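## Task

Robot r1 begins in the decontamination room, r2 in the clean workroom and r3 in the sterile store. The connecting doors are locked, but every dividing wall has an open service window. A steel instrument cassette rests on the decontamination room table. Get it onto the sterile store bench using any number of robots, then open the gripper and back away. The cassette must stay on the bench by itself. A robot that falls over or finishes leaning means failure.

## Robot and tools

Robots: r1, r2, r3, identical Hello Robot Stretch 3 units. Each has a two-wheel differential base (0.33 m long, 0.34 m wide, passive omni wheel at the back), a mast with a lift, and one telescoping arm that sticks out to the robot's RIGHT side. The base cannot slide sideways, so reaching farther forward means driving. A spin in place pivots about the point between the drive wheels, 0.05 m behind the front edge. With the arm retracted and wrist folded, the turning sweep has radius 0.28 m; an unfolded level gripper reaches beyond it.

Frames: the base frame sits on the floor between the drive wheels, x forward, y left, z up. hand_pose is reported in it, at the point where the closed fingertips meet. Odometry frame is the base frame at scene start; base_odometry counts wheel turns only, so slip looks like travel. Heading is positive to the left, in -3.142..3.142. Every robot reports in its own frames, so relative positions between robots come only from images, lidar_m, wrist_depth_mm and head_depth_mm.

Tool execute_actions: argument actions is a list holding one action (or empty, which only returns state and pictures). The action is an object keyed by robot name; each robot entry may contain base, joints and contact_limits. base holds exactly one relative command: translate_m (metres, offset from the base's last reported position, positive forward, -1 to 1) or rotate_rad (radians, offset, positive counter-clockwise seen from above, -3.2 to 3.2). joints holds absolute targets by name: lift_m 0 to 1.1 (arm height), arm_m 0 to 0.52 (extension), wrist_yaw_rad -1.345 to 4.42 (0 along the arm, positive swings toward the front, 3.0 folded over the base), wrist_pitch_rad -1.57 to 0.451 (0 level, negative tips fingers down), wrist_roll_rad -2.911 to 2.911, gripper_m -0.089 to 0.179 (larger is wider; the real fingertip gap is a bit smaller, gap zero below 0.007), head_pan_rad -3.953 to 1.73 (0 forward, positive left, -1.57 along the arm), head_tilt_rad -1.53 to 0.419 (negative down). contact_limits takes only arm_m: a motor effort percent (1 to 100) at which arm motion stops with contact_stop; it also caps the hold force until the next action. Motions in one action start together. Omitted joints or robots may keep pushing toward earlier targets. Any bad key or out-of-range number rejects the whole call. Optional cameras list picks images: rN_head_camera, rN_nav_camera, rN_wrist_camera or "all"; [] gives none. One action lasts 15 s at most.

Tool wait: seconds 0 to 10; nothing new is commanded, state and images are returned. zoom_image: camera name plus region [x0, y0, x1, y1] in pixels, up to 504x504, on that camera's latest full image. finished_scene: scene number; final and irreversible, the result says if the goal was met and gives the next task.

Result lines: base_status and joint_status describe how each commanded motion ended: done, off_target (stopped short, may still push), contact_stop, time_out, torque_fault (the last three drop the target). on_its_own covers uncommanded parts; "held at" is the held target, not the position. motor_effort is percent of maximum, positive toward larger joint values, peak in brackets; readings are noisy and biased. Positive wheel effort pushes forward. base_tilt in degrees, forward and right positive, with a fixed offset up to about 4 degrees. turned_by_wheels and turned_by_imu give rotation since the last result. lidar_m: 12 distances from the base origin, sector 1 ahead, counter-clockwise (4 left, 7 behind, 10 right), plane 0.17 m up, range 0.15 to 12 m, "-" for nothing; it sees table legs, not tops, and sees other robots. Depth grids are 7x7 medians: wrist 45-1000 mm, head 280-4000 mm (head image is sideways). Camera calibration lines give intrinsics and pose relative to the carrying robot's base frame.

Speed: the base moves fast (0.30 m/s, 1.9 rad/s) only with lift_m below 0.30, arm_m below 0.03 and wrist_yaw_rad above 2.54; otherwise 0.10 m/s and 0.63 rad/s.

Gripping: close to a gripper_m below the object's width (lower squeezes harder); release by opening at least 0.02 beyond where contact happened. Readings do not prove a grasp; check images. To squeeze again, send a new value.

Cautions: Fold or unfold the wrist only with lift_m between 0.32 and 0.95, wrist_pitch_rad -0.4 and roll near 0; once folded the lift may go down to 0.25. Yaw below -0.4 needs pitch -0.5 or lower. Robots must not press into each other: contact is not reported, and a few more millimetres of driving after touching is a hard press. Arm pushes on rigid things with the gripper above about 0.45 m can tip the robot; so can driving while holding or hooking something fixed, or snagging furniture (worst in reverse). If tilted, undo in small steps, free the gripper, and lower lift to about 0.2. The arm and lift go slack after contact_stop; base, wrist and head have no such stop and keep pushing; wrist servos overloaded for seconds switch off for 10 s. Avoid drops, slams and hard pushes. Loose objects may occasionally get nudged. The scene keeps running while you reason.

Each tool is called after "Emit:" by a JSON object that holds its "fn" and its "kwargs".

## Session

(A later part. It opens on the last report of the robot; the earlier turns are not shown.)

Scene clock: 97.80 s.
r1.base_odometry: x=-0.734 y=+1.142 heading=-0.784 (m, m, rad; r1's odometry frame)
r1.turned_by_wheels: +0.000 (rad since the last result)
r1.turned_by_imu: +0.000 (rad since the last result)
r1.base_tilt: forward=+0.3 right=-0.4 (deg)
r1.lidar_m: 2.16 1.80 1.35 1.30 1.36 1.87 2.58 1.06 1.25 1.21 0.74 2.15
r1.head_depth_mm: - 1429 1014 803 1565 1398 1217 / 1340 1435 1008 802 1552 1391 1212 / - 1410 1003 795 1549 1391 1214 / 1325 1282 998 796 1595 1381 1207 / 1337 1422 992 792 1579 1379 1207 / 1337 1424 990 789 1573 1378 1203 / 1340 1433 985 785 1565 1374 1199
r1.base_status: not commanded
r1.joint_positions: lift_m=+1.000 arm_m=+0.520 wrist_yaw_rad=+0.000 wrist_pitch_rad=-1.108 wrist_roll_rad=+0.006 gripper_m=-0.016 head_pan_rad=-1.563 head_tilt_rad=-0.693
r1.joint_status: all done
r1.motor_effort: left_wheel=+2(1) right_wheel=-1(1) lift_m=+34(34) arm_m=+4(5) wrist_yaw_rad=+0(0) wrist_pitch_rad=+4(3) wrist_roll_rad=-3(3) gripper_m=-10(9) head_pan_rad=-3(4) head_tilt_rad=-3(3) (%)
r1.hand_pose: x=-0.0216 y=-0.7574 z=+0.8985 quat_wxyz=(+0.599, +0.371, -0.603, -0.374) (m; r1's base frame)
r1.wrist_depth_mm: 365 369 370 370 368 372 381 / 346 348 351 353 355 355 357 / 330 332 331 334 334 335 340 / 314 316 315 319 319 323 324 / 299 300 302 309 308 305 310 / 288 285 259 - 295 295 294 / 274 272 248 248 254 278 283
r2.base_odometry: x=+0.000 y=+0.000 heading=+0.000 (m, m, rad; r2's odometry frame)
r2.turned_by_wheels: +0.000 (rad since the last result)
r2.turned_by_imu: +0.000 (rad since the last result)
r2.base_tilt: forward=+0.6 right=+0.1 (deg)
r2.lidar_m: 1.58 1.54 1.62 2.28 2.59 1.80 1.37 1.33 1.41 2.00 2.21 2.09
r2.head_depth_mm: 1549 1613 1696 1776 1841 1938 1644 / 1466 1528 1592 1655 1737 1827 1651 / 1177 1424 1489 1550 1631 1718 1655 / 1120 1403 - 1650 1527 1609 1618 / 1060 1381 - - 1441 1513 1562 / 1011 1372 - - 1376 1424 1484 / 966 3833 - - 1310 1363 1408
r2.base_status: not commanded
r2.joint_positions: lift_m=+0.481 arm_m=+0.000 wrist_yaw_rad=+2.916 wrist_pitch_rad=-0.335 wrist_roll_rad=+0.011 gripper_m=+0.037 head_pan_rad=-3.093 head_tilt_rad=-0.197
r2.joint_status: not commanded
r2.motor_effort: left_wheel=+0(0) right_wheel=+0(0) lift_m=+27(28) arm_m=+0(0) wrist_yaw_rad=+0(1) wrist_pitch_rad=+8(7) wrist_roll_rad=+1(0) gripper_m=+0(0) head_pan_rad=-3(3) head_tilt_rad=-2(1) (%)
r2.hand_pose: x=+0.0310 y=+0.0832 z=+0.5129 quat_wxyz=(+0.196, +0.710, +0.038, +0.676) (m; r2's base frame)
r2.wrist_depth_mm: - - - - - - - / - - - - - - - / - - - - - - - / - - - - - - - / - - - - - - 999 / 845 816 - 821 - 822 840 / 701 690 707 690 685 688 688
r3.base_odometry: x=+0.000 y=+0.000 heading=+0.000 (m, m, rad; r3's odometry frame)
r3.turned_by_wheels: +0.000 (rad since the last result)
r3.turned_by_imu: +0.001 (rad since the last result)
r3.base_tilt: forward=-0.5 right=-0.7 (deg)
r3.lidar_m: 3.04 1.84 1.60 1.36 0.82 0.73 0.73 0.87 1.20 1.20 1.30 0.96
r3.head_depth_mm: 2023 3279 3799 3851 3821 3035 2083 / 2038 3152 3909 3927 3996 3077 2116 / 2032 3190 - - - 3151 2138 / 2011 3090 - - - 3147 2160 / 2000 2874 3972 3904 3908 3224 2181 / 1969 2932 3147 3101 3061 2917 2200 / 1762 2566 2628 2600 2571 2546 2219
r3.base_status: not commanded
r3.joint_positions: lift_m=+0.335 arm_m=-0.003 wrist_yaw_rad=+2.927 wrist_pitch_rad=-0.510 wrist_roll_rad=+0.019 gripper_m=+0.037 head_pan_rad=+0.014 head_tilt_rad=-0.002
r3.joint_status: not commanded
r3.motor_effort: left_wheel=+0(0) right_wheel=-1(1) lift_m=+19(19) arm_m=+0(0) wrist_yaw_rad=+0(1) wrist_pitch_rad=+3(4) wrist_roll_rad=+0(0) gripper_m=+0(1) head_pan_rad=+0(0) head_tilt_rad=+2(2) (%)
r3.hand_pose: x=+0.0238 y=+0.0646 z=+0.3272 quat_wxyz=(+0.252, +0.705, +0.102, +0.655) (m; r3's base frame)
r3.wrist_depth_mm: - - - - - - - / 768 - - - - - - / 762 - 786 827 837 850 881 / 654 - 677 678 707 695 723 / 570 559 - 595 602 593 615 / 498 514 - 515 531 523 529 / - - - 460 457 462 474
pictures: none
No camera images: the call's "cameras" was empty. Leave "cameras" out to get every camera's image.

Emit:
{"fn": "execute_actions", "kwargs": {"actions": [{"r1":{"joints":{"lift_m":0.89,"gripper_m":0.1}}}], "cameras": []}}

Emit:
{"fn": "execute_actions", "kwargs": {"actions": [{"r1":{"joints":{"arm_m":0.42}}}], "cameras": []}}

Emit:
{"fn": "execute_actions", "kwargs": {"actions": [{"r1":{"joints":{"lift_m":1.0}}}], "cameras": []}}

Emit:
{"fn": "execute_actions", "kwargs": {"actions": [{"r1":{"joints":{"wrist_pitch_rad":-1.57,"wrist_roll_rad":1.57,"gripper_m":0.16,"arm_m":0.47}}}], "cameras": ["r1_head_camera","r1_wrist_camera"]}}

Scene clock: 103.83 s.
r1.base_odometry: x=-0.734 y=+1.142 heading=-0.784 (m, m, rad; r1's odometry frame)
r1.turned_by_wheels: +0.000 (rad since the last result)
r1.turned_by_imu: +0.000 (rad since the last result)
r1.base_tilt: forward=+0.4 right=-0.4 (deg)
r1.lidar_m: 2.16 1.81 1.35 1.30 1.36 1.87 2.58 1.06 1.25 1.21 0.74 2.15
r1.head_depth_mm: 1314 1432 - - 1556 1389 1217 / 1322 - 973 801 1557 1389 1209 / 1309 - 1004 795 1556 1384 1210 / 1324 1424 963 794 1583 1386 1206 / 1329 1417 993 792 1585 1382 1205 / 1341 1428 990 790 1570 1376 1205 / 1338 1425 987 788 1562 1375 1202
r1.base_status: not commanded
r1.joint_positions: lift_m=+0.890 arm_m=+0.520 wrist_yaw_rad=-0.002 wrist_pitch_rad=-1.096 wrist_roll_rad=+0.006 gripper_m=+0.100 head_pan_rad=-1.563 head_tilt_rad=-0.693
r1.joint_status: all done
r1.motor_effort: left_wheel=+1(1) right_wheel=-1(4) lift_m=+28(28) arm_m=+2(4) wrist_yaw_rad=+2(3) wrist_pitch_rad=-2(12) wrist_roll_rad=-2(2) gripper_m=+0(86) head_pan_rad=-4(3) head_tilt_rad=-3(3) (%)
r1.hand_pose: x=-0.0218 y=-0.7605 z=+0.7900 quat_wxyz=(+0.601, +0.367, -0.606, -0.371) (m; r1's base frame)
r1.wrist_depth_mm: 238 239 241 241 242 245 247 / 225 227 227 228 228 230 233 / 212 212 214 217 218 219 221 / 203 203 205 206 208 207 209 / 194 194 195 195 196 197 199 / 155 187 186 188 189 189 189 / 149 147 149 149 150 178 182
r2.base_odometry: x=+0.000 y=+0.000 heading=+0.000 (m, m, rad; r2's odometry frame)
r2.turned_by_wheels: +0.000 (rad since the last result)
r2.turned_by_imu: +0.000 (rad since the last result)
r2.base_tilt: forward=+0.8 right=+0.0 (deg)
r2.lidar_m: 1.58 1.54 1.62 2.27 2.60 1.80 1.37 1.33 1.40 1.99 2.21 2.10
r2.head_depth_mm: 1545 1610 1687 1765 1838 1936 1648 / 1462 1515 1583 1662 1744 1818 1642 / 1180 1422 1496 1554 1633 1708 1647 / 1116 1401 - 1655 1528 1593 1625 / 1060 1392 - - 1450 1512 1555 / 1013 1373 - - 1375 1425 1485 / 970 3784 - - 1303 1354 1404
r2.base_status: not commanded
r2.joint_positions: lift_m=+0.481 arm_m=+0.000 wrist_yaw_rad=+2.916 wrist_pitch_rad=-0.335 wrist_roll_rad=+0.011 gripper_m=+0.037 head_pan_rad=-3.093 head_tilt_rad=-0.197
r2.joint_status: not commanded
r2.motor_effort: left_wheel=+0(0) right_wheel=-1(1) lift_m=+27(27) arm_m=+0(0) wrist_yaw_rad=+1(1) wrist_pitch_rad=+7(7) wrist_roll_rad=+0(0) gripper_m=+0(0) head_pan_rad=-3(3) head_tilt_rad=-2(1) (%)
r2.hand_pose: x=+0.0310 y=+0.0832 z=+0.5129 quat_wxyz=(+0.196, +0.710, +0.038, +0.676) (m; r2's base frame)
r2.wrist_depth_mm: - - - - - - - / - - - - - - - / - - - - - - - / - - - - - - - / - - - - - - - / 832 833 - 816 - 818 829 / 715 687 709 681 688 688 695
r3.base_odometry: x=+0.000 y=+0.000 heading=+0.000 (m, m, rad; r3's odometry frame)
r3.turned_by_wheels: +0.000 (rad since the last result)
r3.turned_by_imu: +0.001 (rad since the last result)
r3.base_tilt: forward=-0.5 right=-0.8 (deg)
r3.lidar_m: 3.02 1.84 1.61 1.35 0.82 0.73 0.73 0.87 1.20 1.20 1.29 0.97
r3.head_depth_mm: 2085 3261 3764 3834 3808 3057 2091 / 2043 3173 3844 3884 - 3124 2128 / 2024 3181 - - - 3155 2141 / 2019 3100 - - - 3139 2143 / 1983 2852 - 3906 3856 3221 2172 / 1971 2954 3151 3131 3049 2933 2191 / 1792 2575 2622 2608 2570 2564 2213
r3.base_status: not commanded
r3.joint_positions: lift_m=+0.335 arm_m=-0.003 wrist_yaw_rad=+2.927 wrist_pitch_rad=-0.510 wrist_roll_rad=+0.019 gripper_m=+0.037 head_pan_rad=+0.014 head_tilt_rad=-0.002
r3.joint_status: not commanded
r3.motor_effort: left_wheel=+0(0) right_wheel=+0(1) lift_m=+19(19) arm_m=+0(0) wrist_yaw_rad=+0(1) wrist_pitch_rad=+3(3) wrist_roll_rad=+0(0) gripper_m=-1(0) head_pan_rad=+1(1) head_tilt_rad=+2(2) (%)
r3.hand_pose: x=+0.0238 y=+0.0646 z=+0.3272 quat_wxyz=(+0.252, +0.705, +0.102, +0.655) (m; r3's base frame)
r3.wrist_depth_mm: - - - - - - - / 782 - - - - - - / 764 - 824 825 840 853 879 / 648 - 669 689 688 716 732 / 564 570 - 584 595 611 609 / 500 515 - 509 525 524 531 / - - - 455 452 468 470
pictures: none
No camera images: the call's "cameras" was empty. Leave "cameras" out to get every camera's image.

Scene clock: 105.80 s.
r1.base_odometry: x=-0.734 y=+1.142 heading=-0.784 (m, m, rad; r1's odometry frame)
r1.turned_by_wheels: +0.000 (rad since the last result)
r1.turned_by_imu: +0.000 (rad since the last result)
r1.base_tilt: forward=+0.3 right=-0.5 (deg)
r1.lidar_m: 2.16 1.81 1.35 1.30 1.35 1.87 2.58 1.06 1.25 1.21 0.74 2.15
r1.head_depth_mm: 1316 1431 - - 1551 1396 1216 / 1321 - 969 801 1551 1395 1212 / 1331 - 950 748 1554 1387 1211 / 1321 1419 1016 746 1586 1383 1205 / 1326 1419 996 745 1581 1382 1208 / 1337 1424 991 789 1579 1378 1210 / 1344 1434 987 789 1565 1376 1201
r1.base_status: not commanded
r1.joint_positions: lift_m=+0.890 arm_m=+0.420 wrist_yaw_rad=-0.001 wrist_pitch_rad=-1.098 wrist_roll_rad=+0.006 gripper_m=+0.100 head_pan_rad=-1.563 head_tilt_rad=-0.693
r1.joint_status: all done
r1.motor_effort: left_wheel=+1(2) right_wheel=-1(1) lift_m=+28(28) arm_m=-5(6) wrist_yaw_rad=+1(2) wrist_pitch_rad=-1(2) wrist_roll_rad=-2(2) gripper_m=-1(0) head_pan_rad=-3(4) head_tilt_rad=-3(3) (%)
r1.hand_pose: x=-0.0217 y=-0.6606 z=+0.7898 quat_wxyz=(+0.601, +0.368, -0.605, -0.371) (m; r1's base frame)
r1.wrist_depth_mm: 235 242 238 240 241 243 247 / 224 223 226 228 230 230 232 / 214 214 213 216 217 218 220 / 203 203 205 206 206 207 208 / 192 195 195 197 198 199 198 / 185 186 186 187 189 190 190 / 150 147 149 150 150 164 181
r2.base_odometry: x=+0.000 y=+0.000 heading=+0.000 (m, m, rad; r2's odometry frame)
r2.turned_by_wheels: +0.000 (rad since the last result)
r2.turned_by_imu: +0.000 (rad since the last result)
r2.base_tilt: forward=+0.8 right=+0.1 (deg)
r2.lidar_m: 1.58 1.54 1.63 2.28 2.60 1.80 1.37 1.33 1.40 2.00 2.21 2.09
r2.head_depth_mm: 1543 1599 1683 1759 1854 1916 1639 / 1466 1521 1592 1664 1735 1820 1642 / 1171 1434 1502 1556 1639 1712 1649 / 1120 1403 - 1651 1529 1589 1624 / 1058 1384 - - 1452 1518 1562 / 1010 1368 - - 1380 1429 1478 / 964 3779 - - 1307 1355 1409
r2.base_status: not commanded
r2.joint_positions: lift_m=+0.481 arm_m=+0.000 wrist_yaw_rad=+2.916 wrist_pitch_rad=-0.335 wrist_roll_rad=+0.011 gripper_m=+0.037 head_pan_rad=-3.093 head_tilt_rad=-0.197
r2.joint_status: not commanded
r2.motor_effort: left_wheel=+0(0) right_wheel=-1(0) lift_m=+27(27) arm_m=+0(0) wrist_yaw_rad=+0(0) wrist_pitch_rad=+7(7) wrist_roll_rad=+0(0) gripper_m=+0(0) head_pan_rad=-4(3) head_tilt_rad=-2(1) (%)
r2.hand_pose: x=+0.0310 y=+0.0832 z=+0.5129 quat_wxyz=(+0.196, +0.710, +0.038, +0.676) (m; r2's base frame)
r2.wrist_depth_mm: - - - - - - - / - - - - - - - / - - - - - - - / - - - - - - - / - - - - - 980 996 / 824 840 - 822 - 819 832 / 702 700 699 701 688 682 697
r3.base_odometry: x=+0.000 y=+0.000 heading=+0.000 (m, m, rad; r3's odometry frame)
r3.turned_by_wheels: +0.000 (rad since the last result)
r3.turned_by_imu: +0.000 (rad since the last result)
r3.base_tilt: forward=-0.4 right=-0.8 (deg)
r3.lidar_m: 3.02 1.84 1.61 1.36 0.82 0.73 0.73 0.87 1.20 1.20 1.29 0.96
r3.head_depth_mm: 2061 3248 3759 3796 3860 3067 2089 / 2059 3262 3824 3930 3951 3133 2115 / 2034 3132 - - - 3095 2133 / 2019 3103 - - - 3178 2140 / 1990 2862 3930 3855 3898 3254 2161 / 1971 2952 3164 3187 3078 2958 2193 / 1770 2555 2622 2595 2576 2533 2210
r3.base_status: not commanded
r3.joint_positions: lift_m=+0.335 arm_m=-0.003 wrist_yaw_rad=+2.927 wrist_pitch_rad=-0.510 wrist_roll_rad=+0.019 gripper_m=+0.037 head_pan_rad=+0.014 head_tilt_rad=-0.002
r3.joint_status: not commanded
r3.motor_effort: left_wheel=+0(1) right_wheel=+0(1) lift_m=+19(19) arm_m=+0(0) wrist_yaw_rad=+0(2) wrist_pitch_rad=+4(4) wrist_roll_rad=+0(0) gripper_m=+0(0) head_pan_rad=+0(0) head_tilt_rad=+2(2) (%)
r3.hand_pose: x=+0.0238 y=+0.0646 z=+0.3272 quat_wxyz=(+0.252, +0.705, +0.102, +0.655) (m; r3's base frame)
r3.wrist_depth_mm: - - - - - - - / 778 - - - - - - / 757 - 809 828 851 863 876 / 655 - 686 689 699 721 717 / 564 567 - 579 603 614 602 / 494 518 - 521 524 522 529 / - - - 454 460 469 468
pictures: none
No camera images: the call's "cameras" was empty. Leave "cameras" out to get every camera's image.

Scene clock: 107.63 s.
r1.base_odometry: x=-0.734 y=+1.142 heading=-0.784 (m, m, rad; r1's odometry frame)
r1.turned_by_wheels: +0.000 (rad since the last result)
r1.turned_by_imu: +0.000 (rad since the last result)
r1.base_tilt: forward=+0.4 right=-0.5 (deg)
r1.lidar_m: 2.16 1.80 1.35 1.30 1.35 1.86 2.58 1.06 1.25 1.21 0.74 2.14
r1.head_depth_mm: - 1406 1012 804 1561 1394 1216 / - 1460 1009 802 1552 1392 1213 / - 1439 1002 750 1547 1390 1208 / 1330 1415 984 746 1588 1379 1209 / 1331 1421 996 747 1579 1380 1204 / 1339 1430 993 789 1568 1375 1203 / 1338 1428 986 788 1575 1371 1202
r1.base_status: not commanded
r1.joint_positions: lift_m=+1.000 arm_m=+0.420 wrist_yaw_rad=-0.001 wrist_pitch_rad=-1.104 wrist_roll_rad=+0.006 gripper_m=+0.100 head_pan_rad=-1.563 head_tilt_rad=-0.693
r1.joint_status: all done
r1.motor_effort: left_wheel=+1(1) right_wheel=-1(1) lift_m=+34(38) arm_m=-4(4) wrist_yaw_rad=+1(1) wrist_pitch_rad=+2(2) wrist_roll_rad=-3(2) gripper_m=-1(1) head_pan_rad=-4(4) head_tilt_rad=-3(3) (%)
r1.hand_pose: x=-0.0217 y=-0.6590 z=+0.8989 quat_wxyz=(+0.600, +0.370, -0.604, -0.373) (m; r1's base frame)
r1.wrist_depth_mm: 364 367 373 376 374 375 384 / 346 349 352 352 358 356 357 / 329 334 336 332 336 340 340 / 313 317 318 318 322 322 324 / 300 306 303 307 308 305 310 / 288 288 290 291 292 295 298 / 278 251 249 250 255 278 284
r2.base_odometry: x=+0.000 y=+0.000 heading=+0.000 (m, m, rad; r2's odometry frame)
r2.turned_by_wheels: +0.000 (rad since the last result)
r2.turned_by_imu: +0.000 (rad since the last result)
r2.base_tilt: forward=+0.7 right=+0.2 (deg)
r2.lidar_m: 1.58 1.54 1.63 2.28 2.60 1.80 1.36 1.33 1.40 1.99 2.20 2.09
r2.head_depth_mm: 1550 1614 1677 1774 1858 1926 1642 / 1447 1521 1588 1666 1741 1829 1661 / 1171 1435 1493 1565 1631 1709 1653 / 1117 1403 - 1662 1528 1607 1612 / 1057 1386 - - 1452 1502 1555 / 1010 1368 - - 1374 1426 1478 / 967 3799 - - 1305 1352 1405
r2.base_status: not commanded
r2.joint_positions: lift_m=+0.481 arm_m=+0.000 wrist_yaw_rad=+2.916 wrist_pitch_rad=-0.335 wrist_roll_rad=+0.011 gripper_m=+0.037 head_pan_rad=-3.093 head_tilt_rad=-0.197
r2.joint_status: not commanded
r2.motor_effort: left_wheel=+0(0) right_wheel=-1(1) lift_m=+27(27) arm_m=+0(0) wrist_yaw_rad=+1(1) wrist_pitch_rad=+7(7) wrist_roll_rad=+0(0) gripper_m=+0(1) head_pan_rad=-3(3) head_tilt_rad=-1(1) (%)
r2.hand_pose: x=+0.0310 y=+0.0832 z=+0.5129 quat_wxyz=(+0.196, +0.710, +0.038, +0.676) (m; r2's base frame)
r2.wrist_depth_mm: - - - - - - - / - - - - - - - / - - - - - - - / - - - - - - - / - - - - - - 999 / 852 850 - 808 - 840 823 / 704 702 711 686 686 683 674
r3.base_odometry: x=+0.000 y=+0.000 heading=+0.000 (m, m, rad; r3's odometry frame)
r3.turned_by_wheels: +0.000 (rad since the last result)
r3.turned_by_imu: +0.000 (rad since the last result)
r3.base_tilt: forward=-0.4 right=-0.7 (deg)
r3.lidar_m: 3.04 1.83 1.61 1.35 0.82 0.73 0.73 0.86 1.20 1.20 1.29 0.96
r3.head_depth_mm: 2064 3228 3726 3852 3909 3005 2111 / 2047 3158 3928 3951 3963 3122 2126 / 2009 3136 - - - 3191 2135 / 2011 3123 - - - 3140 2164 / 2012 2827 3964 3907 3830 3249 2167 / 1976 2873 3178 3144 3122 2934 2180 / 1777 2557 2632 2598 2578 2544 2205
r3.base_status: not commanded
r3.joint_positions: lift_m=+0.335 arm_m=-0.003 wrist_yaw_rad=+2.927 wrist_pitch_rad=-0.510 wrist_roll_rad=+0.019 gripper_m=+0.037 head_pan_rad=+0.014 head_tilt_rad=-0.002
r3.joint_status: not commanded
r3.motor_effort: left_wheel=-1(1) right_wheel=-1(1) lift_m=+18(19) arm_m=+0(0) wrist_yaw_rad=+1(1) wrist_pitch_rad=+4(3) wrist_roll_rad=+0(0) gripper_m=+0(1) head_pan_rad=+0(0) head_tilt_rad=+2(3) (%)
r3.hand_pose: x=+0.0238 y=+0.0646 z=+0.3272 quat_wxyz=(+0.252, +0.705, +0.102, +0.655) (m; r3's base frame)
r3.wrist_depth_mm: - - - - - - - / 774 - - - - - - / 763 - 800 819 837 847 870 / 653 - 664 686 697 709 723 / 562 563 - 589 588 597 621 / 495 507 - 511 521 532 522 / - - - 459 461 462 474
pictures: none
No camera images: the call's "cameras" was empty. Leave "cameras" out to get every camera's image.

Scene clock: 109.10 s.
r1.base_odometry: x=-0.734 y=+1.142 heading=-0.784 (m, m, rad; r1's odometry frame)
r1.turned_by_wheels: +0.000 (rad since the last result)
r1.turned_by_imu: +0.000 (rad since the last result)
r1.base_tilt: forward=+0.4 right=-0.5 (deg)
r1.lidar_m: 2.16 1.81 1.35 1.30 1.35 1.87 2.58 1.06 1.25 1.21 0.74 2.15
r1.head_depth_mm: - 1430 1015 803 1567 1393 1215 / 1340 1436 1009 803 1549 1386 1214 / - 1369 1005 749 1550 1385 1207 / 1329 1414 997 733 1576 1386 1209 / 1334 1421 995 748 1576 1379 1200 / 1338 1431 992 789 1574 1375 1201 / 1334 1432 987 786 1571 1371 1203
r1.base_status: not commanded
r1.joint_positions: lift_m=+1.000 arm_m=+0.470 wrist_yaw_rad=-0.001 wrist_pitch_rad=-1.563 wrist_roll_rad=+1.564 gripper_m=+0.160 head_pan_rad=-1.563 head_tilt_rad=-0.693
r1.joint_status: all done
r1.motor_effort: left_wheel=+1(1) right_wheel=-1(1) lift_m=+35(34) arm_m=+3(6) wrist_yaw_rad=+1(2) wrist_pitch_rad=-4(4) wrist_roll_rad=+3(2) gripper_m=+1(89) head_pan_rad=-4(4) head_tilt_rad=-3(3) (%)
r1.hand_pose: x=-0.0215 y=-0.5923 z=+0.8822 quat_wxyz=(+0.002, +0.002, -0.710, -0.705) (m; r1's base frame)
r1.wrist_depth_mm: 263 262 261 260 968 935 935 / 270 269 267 264 982 985 985 / 279 275 273 239 - - - / 286 284 279 246 - - - / 293 290 290 253 - - - / - 297 293 261 - - - / 314 306 304 268 - - -
r2.base_odometry: x=+0.000 y=+0.000 heading=+0.000 (m, m, rad; r2's odometry frame)
r2.turned_by_wheels: +0.000 (rad since the last result)
r2.turned_by_imu: +0.000 (rad since the last result)
r2.base_tilt: forward=+0.8 right=+0.0 (deg)
r2.lidar_m: 1.58 1.54 1.62 2.28 2.59 1.81 1.37 1.33 1.40 1.99 2.21 2.09
r2.head_depth_mm: 1547 1614 1685 1737 1855 1925 1647 / 1459 1525 1583 1667 1736 1830 1655 / 1178 1432 1494 1566 1620 1699 1663 / 1118 1393 - 1661 1524 1596 1622 / 1058 1390 - - 1451 1508 1553 / 1008 1375 - - 1380 1439 1482 / 969 3814 - - 1307 1351 1404
r2.base_status: not commanded
r2.joint_positions: lift_m=+0.481 arm_m=+0.000 wrist_yaw_rad=+2.916 wrist_pitch_rad=-0.335 wrist_roll_rad=+0.011 gripper_m=+0.037 head_pan_rad=-3.093 head_tilt_rad=-0.197
r2.joint_status: not commanded
r2.motor_effort: left_wheel=-1(1) right_wheel=-1(0) lift_m=+27(27) arm_m=+0(0) wrist_yaw_rad=+1(1) wrist_pitch_rad=+7(7) wrist_roll_rad=+0(1) gripper_m=+0(1) head_pan_rad=-3(3) head_tilt_rad=-2(1) (%)
r2.hand_pose: x=+0.0310 y=+0.0832 z=+0.5129 quat_wxyz=(+0.196, +0.710, +0.038, +0.676) (m; r2's base frame)
r2.wrist_depth_mm: - - - - - - - / - - - - - - - / - - - - - - - / - - - - - - - / - - - 993 - - - / 849 819 - 819 - 814 822 / 702 710 681 696 691 683 685
r3.base_odometry: x=+0.000 y=+0.000 heading=+0.000 (m, m, rad; r3's odometry frame)
r3.turned_by_wheels: +0.000 (rad since the last result)
r3.turned_by_imu: +0.000 (rad since the last result)
r3.base_tilt: forward=-0.4 right=-0.8 (deg)
r3.lidar_m: 3.04 1.83 1.61 1.36 0.82 0.73 0.73 0.87 1.20 1.20 1.30 0.96
r3.head_depth_mm: 2072 3246 3694 3841 3816 3034 2111 / 2041 3223 3876 3898 3956 3064 2100 / 2036 3170 - - - 3114 2155 / 1999 3134 - - - 3140 2146 / 2009 2859 3926 3840 3918 3231 2148 / 1978 2936 3152 3101 3120 2942 2199 / 1783 2573 2662 2621 2588 2581 2213
r3.base_status: not commanded
r3.joint_positions: lift_m=+0.335 arm_m=-0.003 wrist_yaw_rad=+2.927 wrist_pitch_rad=-0.510 wrist_roll_rad=+0.019 gripper_m=+0.037 head_pan_rad=+0.014 head_tilt_rad=-0.002
r3.joint_status: not commanded
r3.motor_effort: left_wheel=+1(0) right_wheel=-1(1) lift_m=+19(19) arm_m=+0(0) wrist_yaw_rad=+0(0) wrist_pitch_rad=+3(4) wrist_roll_rad=+0(0) gripper_m=-1(0) head_pan_rad=+0(0) head_tilt_rad=+2(2) (%)
r3.hand_pose: x=+0.0238 y=+0.0646 z=+0.3272 quat_wxyz=(+0.252, +0.705, +0.102, +0.655) (m; r3's base frame)
r3.wrist_depth_mm: - - - - - - - / 802 - - - - - - / 766 - 804 828 853 856 864 / 647 - 687 693 702 707 719 / 568 581 - 587 602 608 609 / 497 507 - 510 525 522 529 / - - - 460 452 462 472
pictures: r1_head_camera (sideways: a quarter turn clockwise sets it upright), r1_wrist_camera
camera_calibration (this result's frames):
r1_head_camera: T_world_to_cam=[[-0.0340852, 0.663557, -0.747349, 0.998078], [0.999315, 0.0334239, -0.0159004, 0.0200673], [0.0144285, -0.747379, -0.664242, 0.824156], [0, 0, 0, 1]] pos_world=[0.00207479, -0.0469956, 1.29367]
r1_wrist_camera: T_world_to_cam=[[-0.0499749, 0.998699, -0.0101114, 0.6012], [0.984568, 0.0509628, 0.167416, -0.0657802], [0.167714, -0.00158877, -0.985834, 1.03537], [0, 0, 0, 1]] pos_world=[-0.0788357, -0.595421, 1.03779]
Images, in order (width x height): r1_head_camera 896x504, r1_wrist_camera 644x364.

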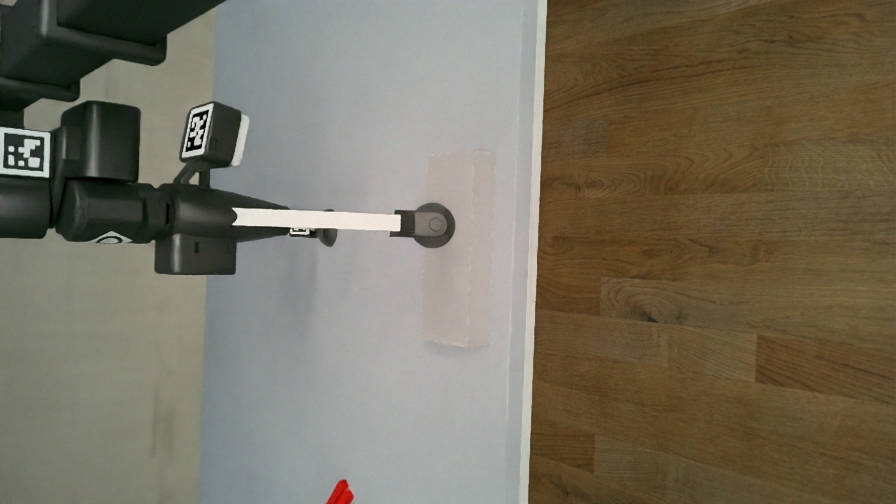

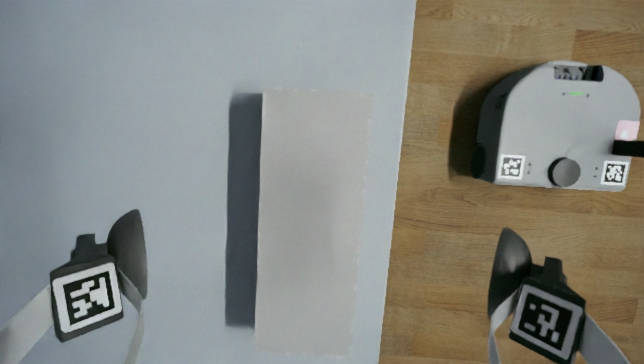

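Centered.

Emit:
{"fn": "execute_actions", "kwargs": {"actions": [{"r1":{"joints":{"lift_m":0.9}}}], "cameras": []}}

Emit:
{"fn": "execute_actions", "kwargs": {"actions": [{"r1":{"joints":{"gripper_m":-0.02}}}], "cameras": []}}

Emit:
{"fn": "execute_actions", "kwargs": {"actions": [{"r1":{"joints":{"lift_m":1.0}}}], "cameras": ["r1_head_camera"]}}

Scene clock: 114.33 s.
r1.base_odometry: x=-0.734 y=+1.142 heading=-0.784 (m, m, rad; r1's odometry frame)
r1.turned_by_wheels: +0.000 (rad since the last result)
r1.turned_by_imu: +0.000 (rad since the last result)
r1.base_tilt: forward=+0.3 right=-0.4 (deg)
r1.lidar_m: 2.16 1.81 1.35 1.30 1.36 1.87 2.58 1.06 1.25 1.21 0.74 2.15
r1.head_depth_mm: 1321 1431 - - 1555 1396 1218 / 1321 - 971 801 1559 1391 1211 / 1305 - 936 750 1554 1384 1210 / 1328 1410 961 746 1586 1387 1206 / 1332 1419 994 749 1571 1383 1204 / 1338 1424 990 790 1570 1372 1203 / 1340 1427 987 788 1574 1378 1200
r1.base_status: not commanded
r1.joint_positions: lift_m=+0.900 arm_m=+0.470 wrist_yaw_rad=-0.001 wrist_pitch_rad=-1.563 wrist_roll_rad=+1.564 gripper_m=+0.160 head_pan_rad=-1.563 head_tilt_rad=-0.693
r1.joint_status: all done
r1.motor_effort: left_wheel=+1(2) right_wheel=-1(0) lift_m=+28(29) arm_m=+4(4) wrist_yaw_rad=+1(2) wrist_pitch_rad=-3(3) wrist_roll_rad=+2(2) gripper_m=-1(0) head_pan_rad=-4(4) head_tilt_rad=-3(3) (%)
r1.hand_pose: x=-0.0215 y=-0.5922 z=+0.7824 quat_wxyz=(+0.002, +0.002, -0.709, -0.705) (m; r1's base frame)
r1.wrist_depth_mm: 169 168 166 165 165 875 865 / 172 172 141 140 168 883 - / 176 176 144 142 173 926 - / 182 181 148 146 176 944 - / 186 184 150 149 183 972 932 / - 191 156 154 188 970 965 / 199 196 160 158 193 - -
r2.base_odometry: x=+0.000 y=+0.000 heading=+0.000 (m, m, rad; r2's odometry frame)
r2.turned_by_wheels: +0.000 (rad since the last result)
r2.turned_by_imu: +0.000 (rad since the last result)
r2.base_tilt: forward=+1.0 right=+0.1 (deg)
r2.lidar_m: 1.58 1.54 1.63 2.28 2.60 1.80 1.37 1.33 1.41 1.99 2.21 2.09
r2.head_depth_mm: 1545 1619 1686 1766 1854 1920 1642 / 1455 1519 1585 1651 1739 1818 1643 / 1180 1427 1494 1561 1622 1703 1656 / 1118 1405 - 1651 1527 1607 1623 / 1061 1380 - - 1440 1505 1565 / 1006 1376 - - 1383 1428 1485 / 969 3790 - - 1309 1353 1410
r2.base_status: not commanded
r2.joint_positions: lift_m=+0.481 arm_m=+0.000 wrist_yaw_rad=+2.916 wrist_pitch_rad=-0.335 wrist_roll_rad=+0.011 gripper_m=+0.037 head_pan_rad=-3.093 head_tilt_rad=-0.197
r2.joint_status: not commanded
r2.motor_effort: left_wheel=+1(0) right_wheel=-1(0) lift_m=+27(27) arm_m=+0(0) wrist_yaw_rad=+0(1) wrist_pitch_rad=+8(7) wrist_roll_rad=+0(0) gripper_m=+0(0) head_pan_rad=-3(3) head_tilt_rad=-2(2) (%)
r2.hand_pose: x=+0.0310 y=+0.0832 z=+0.5129 quat_wxyz=(+0.196, +0.710, +0.038, +0.676) (m; r2's base frame)
r2.wrist_depth_mm: - - - - - - - / - - - - - - - / - - - - - - - / - - - - - - - / - - - - - 989 998 / 853 819 - 792 - 805 816 / 714 688 691 695 692 684 687
r3.base_odometry: x=+0.000 y=+0.000 heading=+0.000 (m, m, rad; r3's odometry frame)
r3.turned_by_wheels: +0.000 (rad since the last result)
r3.turned_by_imu: +0.001 (rad since the last result)
r3.base_tilt: forward=-0.4 right=-0.8 (deg)
r3.lidar_m: 3.02 1.84 1.60 1.36 0.82 0.73 0.73 0.87 1.20 1.20 1.29 0.97
r3.head_depth_mm: 2030 3193 3760 3758 3899 3033 2093 / 2033 3166 3928 3981 3962 3112 2131 / 2009 3179 - - - 3099 2136 / 2005 3109 - - - 3188 2160 / 1987 2892 3976 3947 3847 3187 2154 / 1964 2956 3117 3122 3113 2863 2167 / 1769 2581 2627 2601 2546 2516 2222
r3.base_status: not commanded
r3.joint_positions: lift_m=+0.335 arm_m=-0.003 wrist_yaw_rad=+2.927 wrist_pitch_rad=-0.510 wrist_roll_rad=+0.019 gripper_m=+0.037 head_pan_rad=+0.014 head_tilt_rad=-0.002
r3.joint_status: not commanded
r3.motor_effort: left_wheel=+0(0) right_wheel=-1(1) lift_m=+19(19) arm_m=+0(0) wrist_yaw_rad=+0(0) wrist_pitch_rad=+3(3) wrist_roll_rad=+0(0) gripper_m=+0(0) head_pan_rad=+0(1) head_tilt_rad=+2(2) (%)
r3.hand_pose: x=+0.0238 y=+0.0646 z=+0.3272 quat_wxyz=(+0.252, +0.705, +0.102, +0.655) (m; r3's base frame)
r3.wrist_depth_mm: - - - - - - - / 778 - - - - - - / 764 - 807 829 854 850 871 / 664 - 681 688 699 712 712 / 568 572 - 586 602 610 608 / 493 516 - 516 517 518 528 / - - - 458 457 463 465
pictures: none
No camera images: the call's "cameras" was empty. Leave "cameras" out to get every camera's image.

Scene clock: 116.63 s.
r1.base_odometry: x=-0.734 y=+1.142 heading=-0.784 (m, m, rad; r1's odometry frame)
r1.turned_by_wheels: +0.000 (rad since the last result)
r1.turned_by_imu: +0.000 (rad since the last result)
r1.base_tilt: forward=+0.4 right=-0.5 (deg)
r1.lidar_m: 2.16 1.81 1.35 1.30 1.35 1.87 2.58 1.06 1.25 1.21 0.74 2.14
r1.head_depth_mm: 1321 1431 - - 1556 1394 1219 / 1324 - 972 801 1549 1390 1215 / 1305 - 936 747 1550 1385 1215 / 1329 1425 963 744 1584 1384 1204 / 1335 1422 995 749 1574 1374 1204 / 1335 1427 991 789 1571 1381 1201 / 1335 1431 987 787 1567 1371 1194
r1.base_status: not commanded
r1.joint_positions: lift_m=+0.900 arm_m=+0.470 wrist_yaw_rad=-0.001 wrist_pitch_rad=-1.558 wrist_roll_rad=+1.566 gripper_m=-0.018 head_pan_rad=-1.563 head_tilt_rad=-0.693
r1.joint_status: all done
r1.motor_effort: left_wheel=+2(1) right_wheel=-1(1) lift_m=+29(29) arm_m=+3(3) wrist_yaw_rad=+1(1) wrist_pitch_rad=-6(6) wrist_roll_rad=+2(2) gripper_m=-45(100) head_pan_rad=-4(4) head_tilt_rad=-3(3) (%)
r1.hand_pose: x=-0.0215 y=-0.5936 z=+0.7823 quat_wxyz=(+0.002, +0.001, -0.711, -0.703) (m; r1's base frame)
r1.wrist_depth_mm: 169 168 167 166 163 864 846 / 173 172 170 136 166 880 - / 177 176 173 139 138 902 - / 183 181 179 142 142 955 - / 187 186 151 147 146 962 950 / 193 190 154 151 147 962 955 / 198 196 177 154 190 - -
r2.base_odometry: x=+0.000 y=+0.000 heading=+0.000 (m, m, rad; r2's odometry frame)
r2.turned_by_wheels: +0.000 (rad since the last result)
r2.turned_by_imu: +0.000 (rad since the last result)
r2.base_tilt: forward=+0.9 right=-0.1 (deg)
r2.lidar_m: 1.58 1.54 1.63 2.28 2.60 1.80 1.37 1.33 1.40 1.99 2.21 2.09
r2.head_depth_mm: 1534 1610 1690 1761 1848 1911 1649 / 1455 1532 1584 1662 1726 1820 1658 / 1178 1440 1493 1557 1630 1717 1664 / 1116 1410 - 1648 1526 1602 1611 / 1063 1389 - - 1441 1504 1553 / 1008 1374 - - 1374 1432 1484 / 966 3812 - - 1310 1352 1407
r2.base_status: not commanded
r2.joint_positions: lift_m=+0.481 arm_m=+0.000 wrist_yaw_rad=+2.916 wrist_pitch_rad=-0.335 wrist_roll_rad=+0.011 gripper_m=+0.037 head_pan_rad=-3.093 head_tilt_rad=-0.197
r2.joint_status: not commanded
r2.motor_effort: left_wheel=+1(0) right_wheel=+0(1) lift_m=+27(27) arm_m=+0(0) wrist_yaw_rad=+0(1) wrist_pitch_rad=+7(7) wrist_roll_rad=+1(0) gripper_m=+0(1) head_pan_rad=-3(3) head_tilt_rad=-1(1) (%)
r2.hand_pose: x=+0.0310 y=+0.0832 z=+0.5129 quat_wxyz=(+0.196, +0.710, +0.038, +0.676) (m; r2's base frame)
r2.wrist_depth_mm: - - - - - - - / - - - - - - - / - - - - - - - / - - - - - - - / - - - - - - 991 / 844 855 - 809 - 801 811 / 699 703 702 706 694 677 669
r3.base_odometry: x=+0.000 y=+0.000 heading=+0.000 (m, m, rad; r3's odometry frame)
r3.turned_by_wheels: +0.000 (rad since the last result)
r3.turned_by_imu: +0.000 (rad since the last result)
r3.base_tilt: forward=-0.4 right=-0.7 (deg)
r3.lidar_m: 3.03 1.83 1.61 1.36 0.82 0.73 0.73 0.87 1.20 1.20 1.29 0.96
r3.head_depth_mm: 2054 3229 3739 3772 3815 3044 2100 / 2036 3238 3884 3962 3947 3113 2101 / 2017 3151 - - - 3111 2145 / 2017 3110 - - - 3180 2144 / 2002 2840 - 3906 3838 3206 2188 / 1984 2958 3165 3169 3067 2915 2193 / 1783 2549 2650 2607 2573 2504 2197
r3.base_status: not commanded
r3.joint_positions: lift_m=+0.335 arm_m=-0.003 wrist_yaw_rad=+2.927 wrist_pitch_rad=-0.510 wrist_roll_rad=+0.019 gripper_m=+0.037 head_pan_rad=+0.014 head_tilt_rad=-0.002
r3.joint_status: not commanded
r3.motor_effort: left_wheel=+0(0) right_wheel=-1(1) lift_m=+19(19) arm_m=+0(0) wrist_yaw_rad=+0(1) wrist_pitch_rad=+4(3) wrist_roll_rad=+0(0) gripper_m=+0(1) head_pan_rad=+0(1) head_tilt_rad=+3(3) (%)
r3.hand_pose: x=+0.0238 y=+0.0646 z=+0.3272 quat_wxyz=(+0.252, +0.705, +0.102, +0.655) (m; r3's base frame)
r3.wrist_depth_mm: - - - - - - - / 784 - - - - - - / 757 - 809 831 840 836 877 / 664 - 689 698 684 710 710 / 572 572 - 581 587 613 601 / 500 517 - 512 522 525 532 / - - - 453 454 464 465
pictures: none
No camera images: the call's "cameras" was empty. Leave "cameras" out to get every camera's image.

Scene clock: 119.77 s.
r1.base_odometry: x=-0.734 y=+1.142 heading=-0.784 (m, m, rad; r1's odometry frame)
r1.turned_by_wheels: +0.000 (rad since the last result)
r1.turned_by_imu: +0.000 (rad since the last result)
r1.base_tilt: forward=+0.4 right=-0.5 (deg)
r1.lidar_m: 2.16 1.80 1.35 1.30 1.35 1.87 2.57 1.06 1.25 1.21 0.74 2.15
r1.head_depth_mm: - 1435 1012 803 1562 1388 1215 / 1339 1433 1010 801 1549 1396 1211 / - 1368 1006 752 1549 1383 1210 / 1328 1415 1000 751 1579 1385 1207 / 1329 1419 993 750 1579 1381 1206 / 1332 1427 987 791 1573 1378 1201 / 1340 1432 987 790 1567 1374 1197
r1.base_status: not commanded
r1.joint_positions: lift_m=+1.000 arm_m=+0.470 wrist_yaw_rad=+0.000 wrist_pitch_rad=-1.567 wrist_roll_rad=+1.566 gripper_m=-0.015 head_pan_rad=-1.563 head_tilt_rad=-0.693
r1.joint_status: all done
r1.on_its_own: gripper_m is held at -0.016, not at your -0.020, by its stall guard, which is not easing now
r1.motor_effort: left_wheel=+1(4) right_wheel=+0(3) lift_m=+34(37) arm_m=+3(2) wrist_yaw_rad=+0(1) wrist_pitch_rad=-2(10) wrist_roll_rad=+2(1) gripper_m=-10(45) head_pan_rad=-4(4) head_tilt_rad=-3(2) (%)
r1.hand_pose: x=-0.0215 y=-0.5914 z=+0.8822 quat_wxyz=(+0.002, +0.001, -0.708, -0.706) (m; r1's base frame)
r1.wrist_depth_mm: 264 262 263 261 971 979 956 / 269 267 267 265 964 985 985 / 277 276 243 242 - - - / 285 281 276 249 - - - / 291 289 285 251 - - - / 300 297 296 - - - - / 311 306 306 268 - - -
r2.base_odometry: x=+0.000 y=+0.000 heading=+0.000 (m, m, rad; r2's odometry frame)
r2.turned_by_wheels: +0.000 (rad since the last result)
r2.turned_by_imu: +0.000 (rad since the last result)
r2.base_tilt: forward=+0.7 right=+0.0 (deg)
r2.lidar_m: 1.58 1.54 1.62 2.28 2.60 1.80 1.37 1.33 1.40 1.99 2.21 2.09
r2.head_depth_mm: 1545 1610 1695 1753 1865 1908 1643 / 1460 1517 1590 1658 1745 1807 1653 / 1173 1425 1503 1561 1629 1712 1656 / 1116 1407 - 1642 1516 1596 1610 / 1058 1389 - - 1442 1512 1564 / 1012 1379 - - 1377 1422 1477 / 965 3757 - - 1300 1345 1403
r2.base_status: not commanded
r2.joint_positions: lift_m=+0.481 arm_m=+0.000 wrist_yaw_rad=+2.916 wrist_pitch_rad=-0.335 wrist_roll_rad=+0.011 gripper_m=+0.037 head_pan_rad=-3.093 head_tilt_rad=-0.197
r2.joint_status: not commanded
r2.motor_effort: left_wheel=+0(1) right_wheel=+0(0) lift_m=+27(28) arm_m=+0(0) wrist_yaw_rad=+1(0) wrist_pitch_rad=+7(7) wrist_roll_rad=+0(0) gripper_m=+0(0) head_pan_rad=-3(3) head_tilt_rad=-2(2) (%)
r2.hand_pose: x=+0.0310 y=+0.0832 z=+0.5129 quat_wxyz=(+0.196, +0.710, +0.038, +0.676) (m; r2's base frame)
r2.wrist_depth_mm: - - - - - - - / - - - - - - - / - - - - - - - / - - - - - - - / - - - - - 974 - / 827 856 - 792 - 829 799 / 701 704 675 691 692 688 706
r3.base_odometry: x=+0.000 y=+0.000 heading=+0.000 (m, m, rad; r3's odometry frame)
r3.turned_by_wheels: +0.000 (rad since the last result)
r3.turned_by_imu: +0.000 (rad since the last result)
r3.base_tilt: forward=-0.3 right=-0.8 (deg)
r3.lidar_m: 3.01 1.84 1.61 1.36 0.82 0.73 0.73 0.87 1.20 1.20 1.29 0.96
r3.head_depth_mm: 2077 3182 3775 3797 3833 3030 2081 / 2050 3188 3836 3939 3948 3070 2125 / 2058 3154 - - - 3138 2127 / 2010 3139 - - - 3145 2146 / 1978 2880 - - 3790 3160 2163 / 1977 2945 3169 3094 3059 2902 2161 / 1790 2534 2614 2581 2606 2554 2214
r3.base_status: not commanded
r3.joint_positions: lift_m=+0.335 arm_m=-0.003 wrist_yaw_rad=+2.927 wrist_pitch_rad=-0.510 wrist_roll_rad=+0.019 gripper_m=+0.037 head_pan_rad=+0.014 head_tilt_rad=-0.002
r3.joint_status: not commanded
r3.motor_effort: left_wheel=+0(0) right_wheel=-1(1) lift_m=+19(19) arm_m=+0(0) wrist_yaw_rad=+2(1) wrist_pitch_rad=+4(4) wrist_roll_rad=+0(0) gripper_m=-1(1) head_pan_rad=+0(1) head_tilt_rad=+2(2) (%)
r3.hand_pose: x=+0.0238 y=+0.0646 z=+0.3272 quat_wxyz=(+0.252, +0.705, +0.102, +0.655) (m; r3's base frame)
r3.wrist_depth_mm: - - - - - - - / 768 - - - - - - / 763 - 817 817 836 859 865 / 663 - 669 692 695 714 723 / 561 566 - 580 596 612 608 / 496 523 - 510 520 523 531 / - - - 460 464 466 475
pictures: r1_head_camera (sideways: a quarter turn clockwise sets it upright)
camera_calibration (this result's frames):
r1_head_camera: T_world_to_cam=[[-0.0340864, 0.663732, -0.747193, 0.997875], [0.999315, 0.0334274, -0.0158944, 0.0200594], [0.0144271, -0.747223, -0.664417, 0.824384], [0, 0, 0, 1]] pos_world=[0.00207477, -0.0469937, 1.29366]
Images, in order (width x height): r1_head_camera 896x504.

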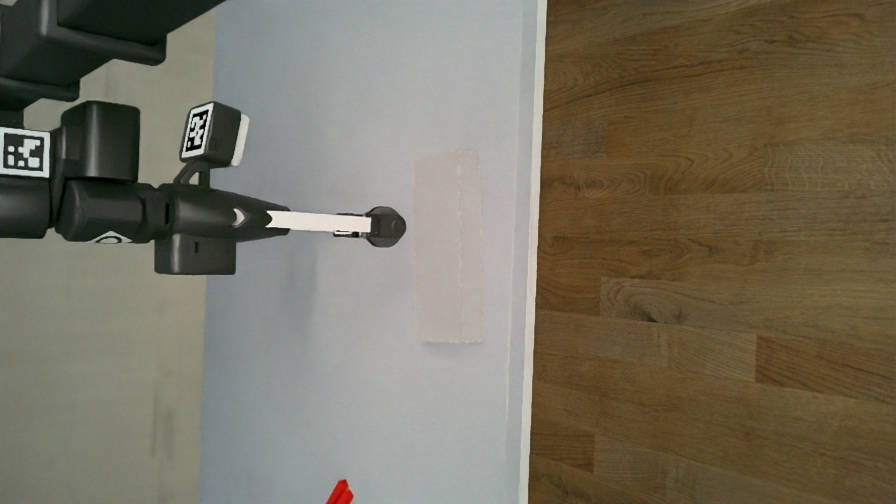

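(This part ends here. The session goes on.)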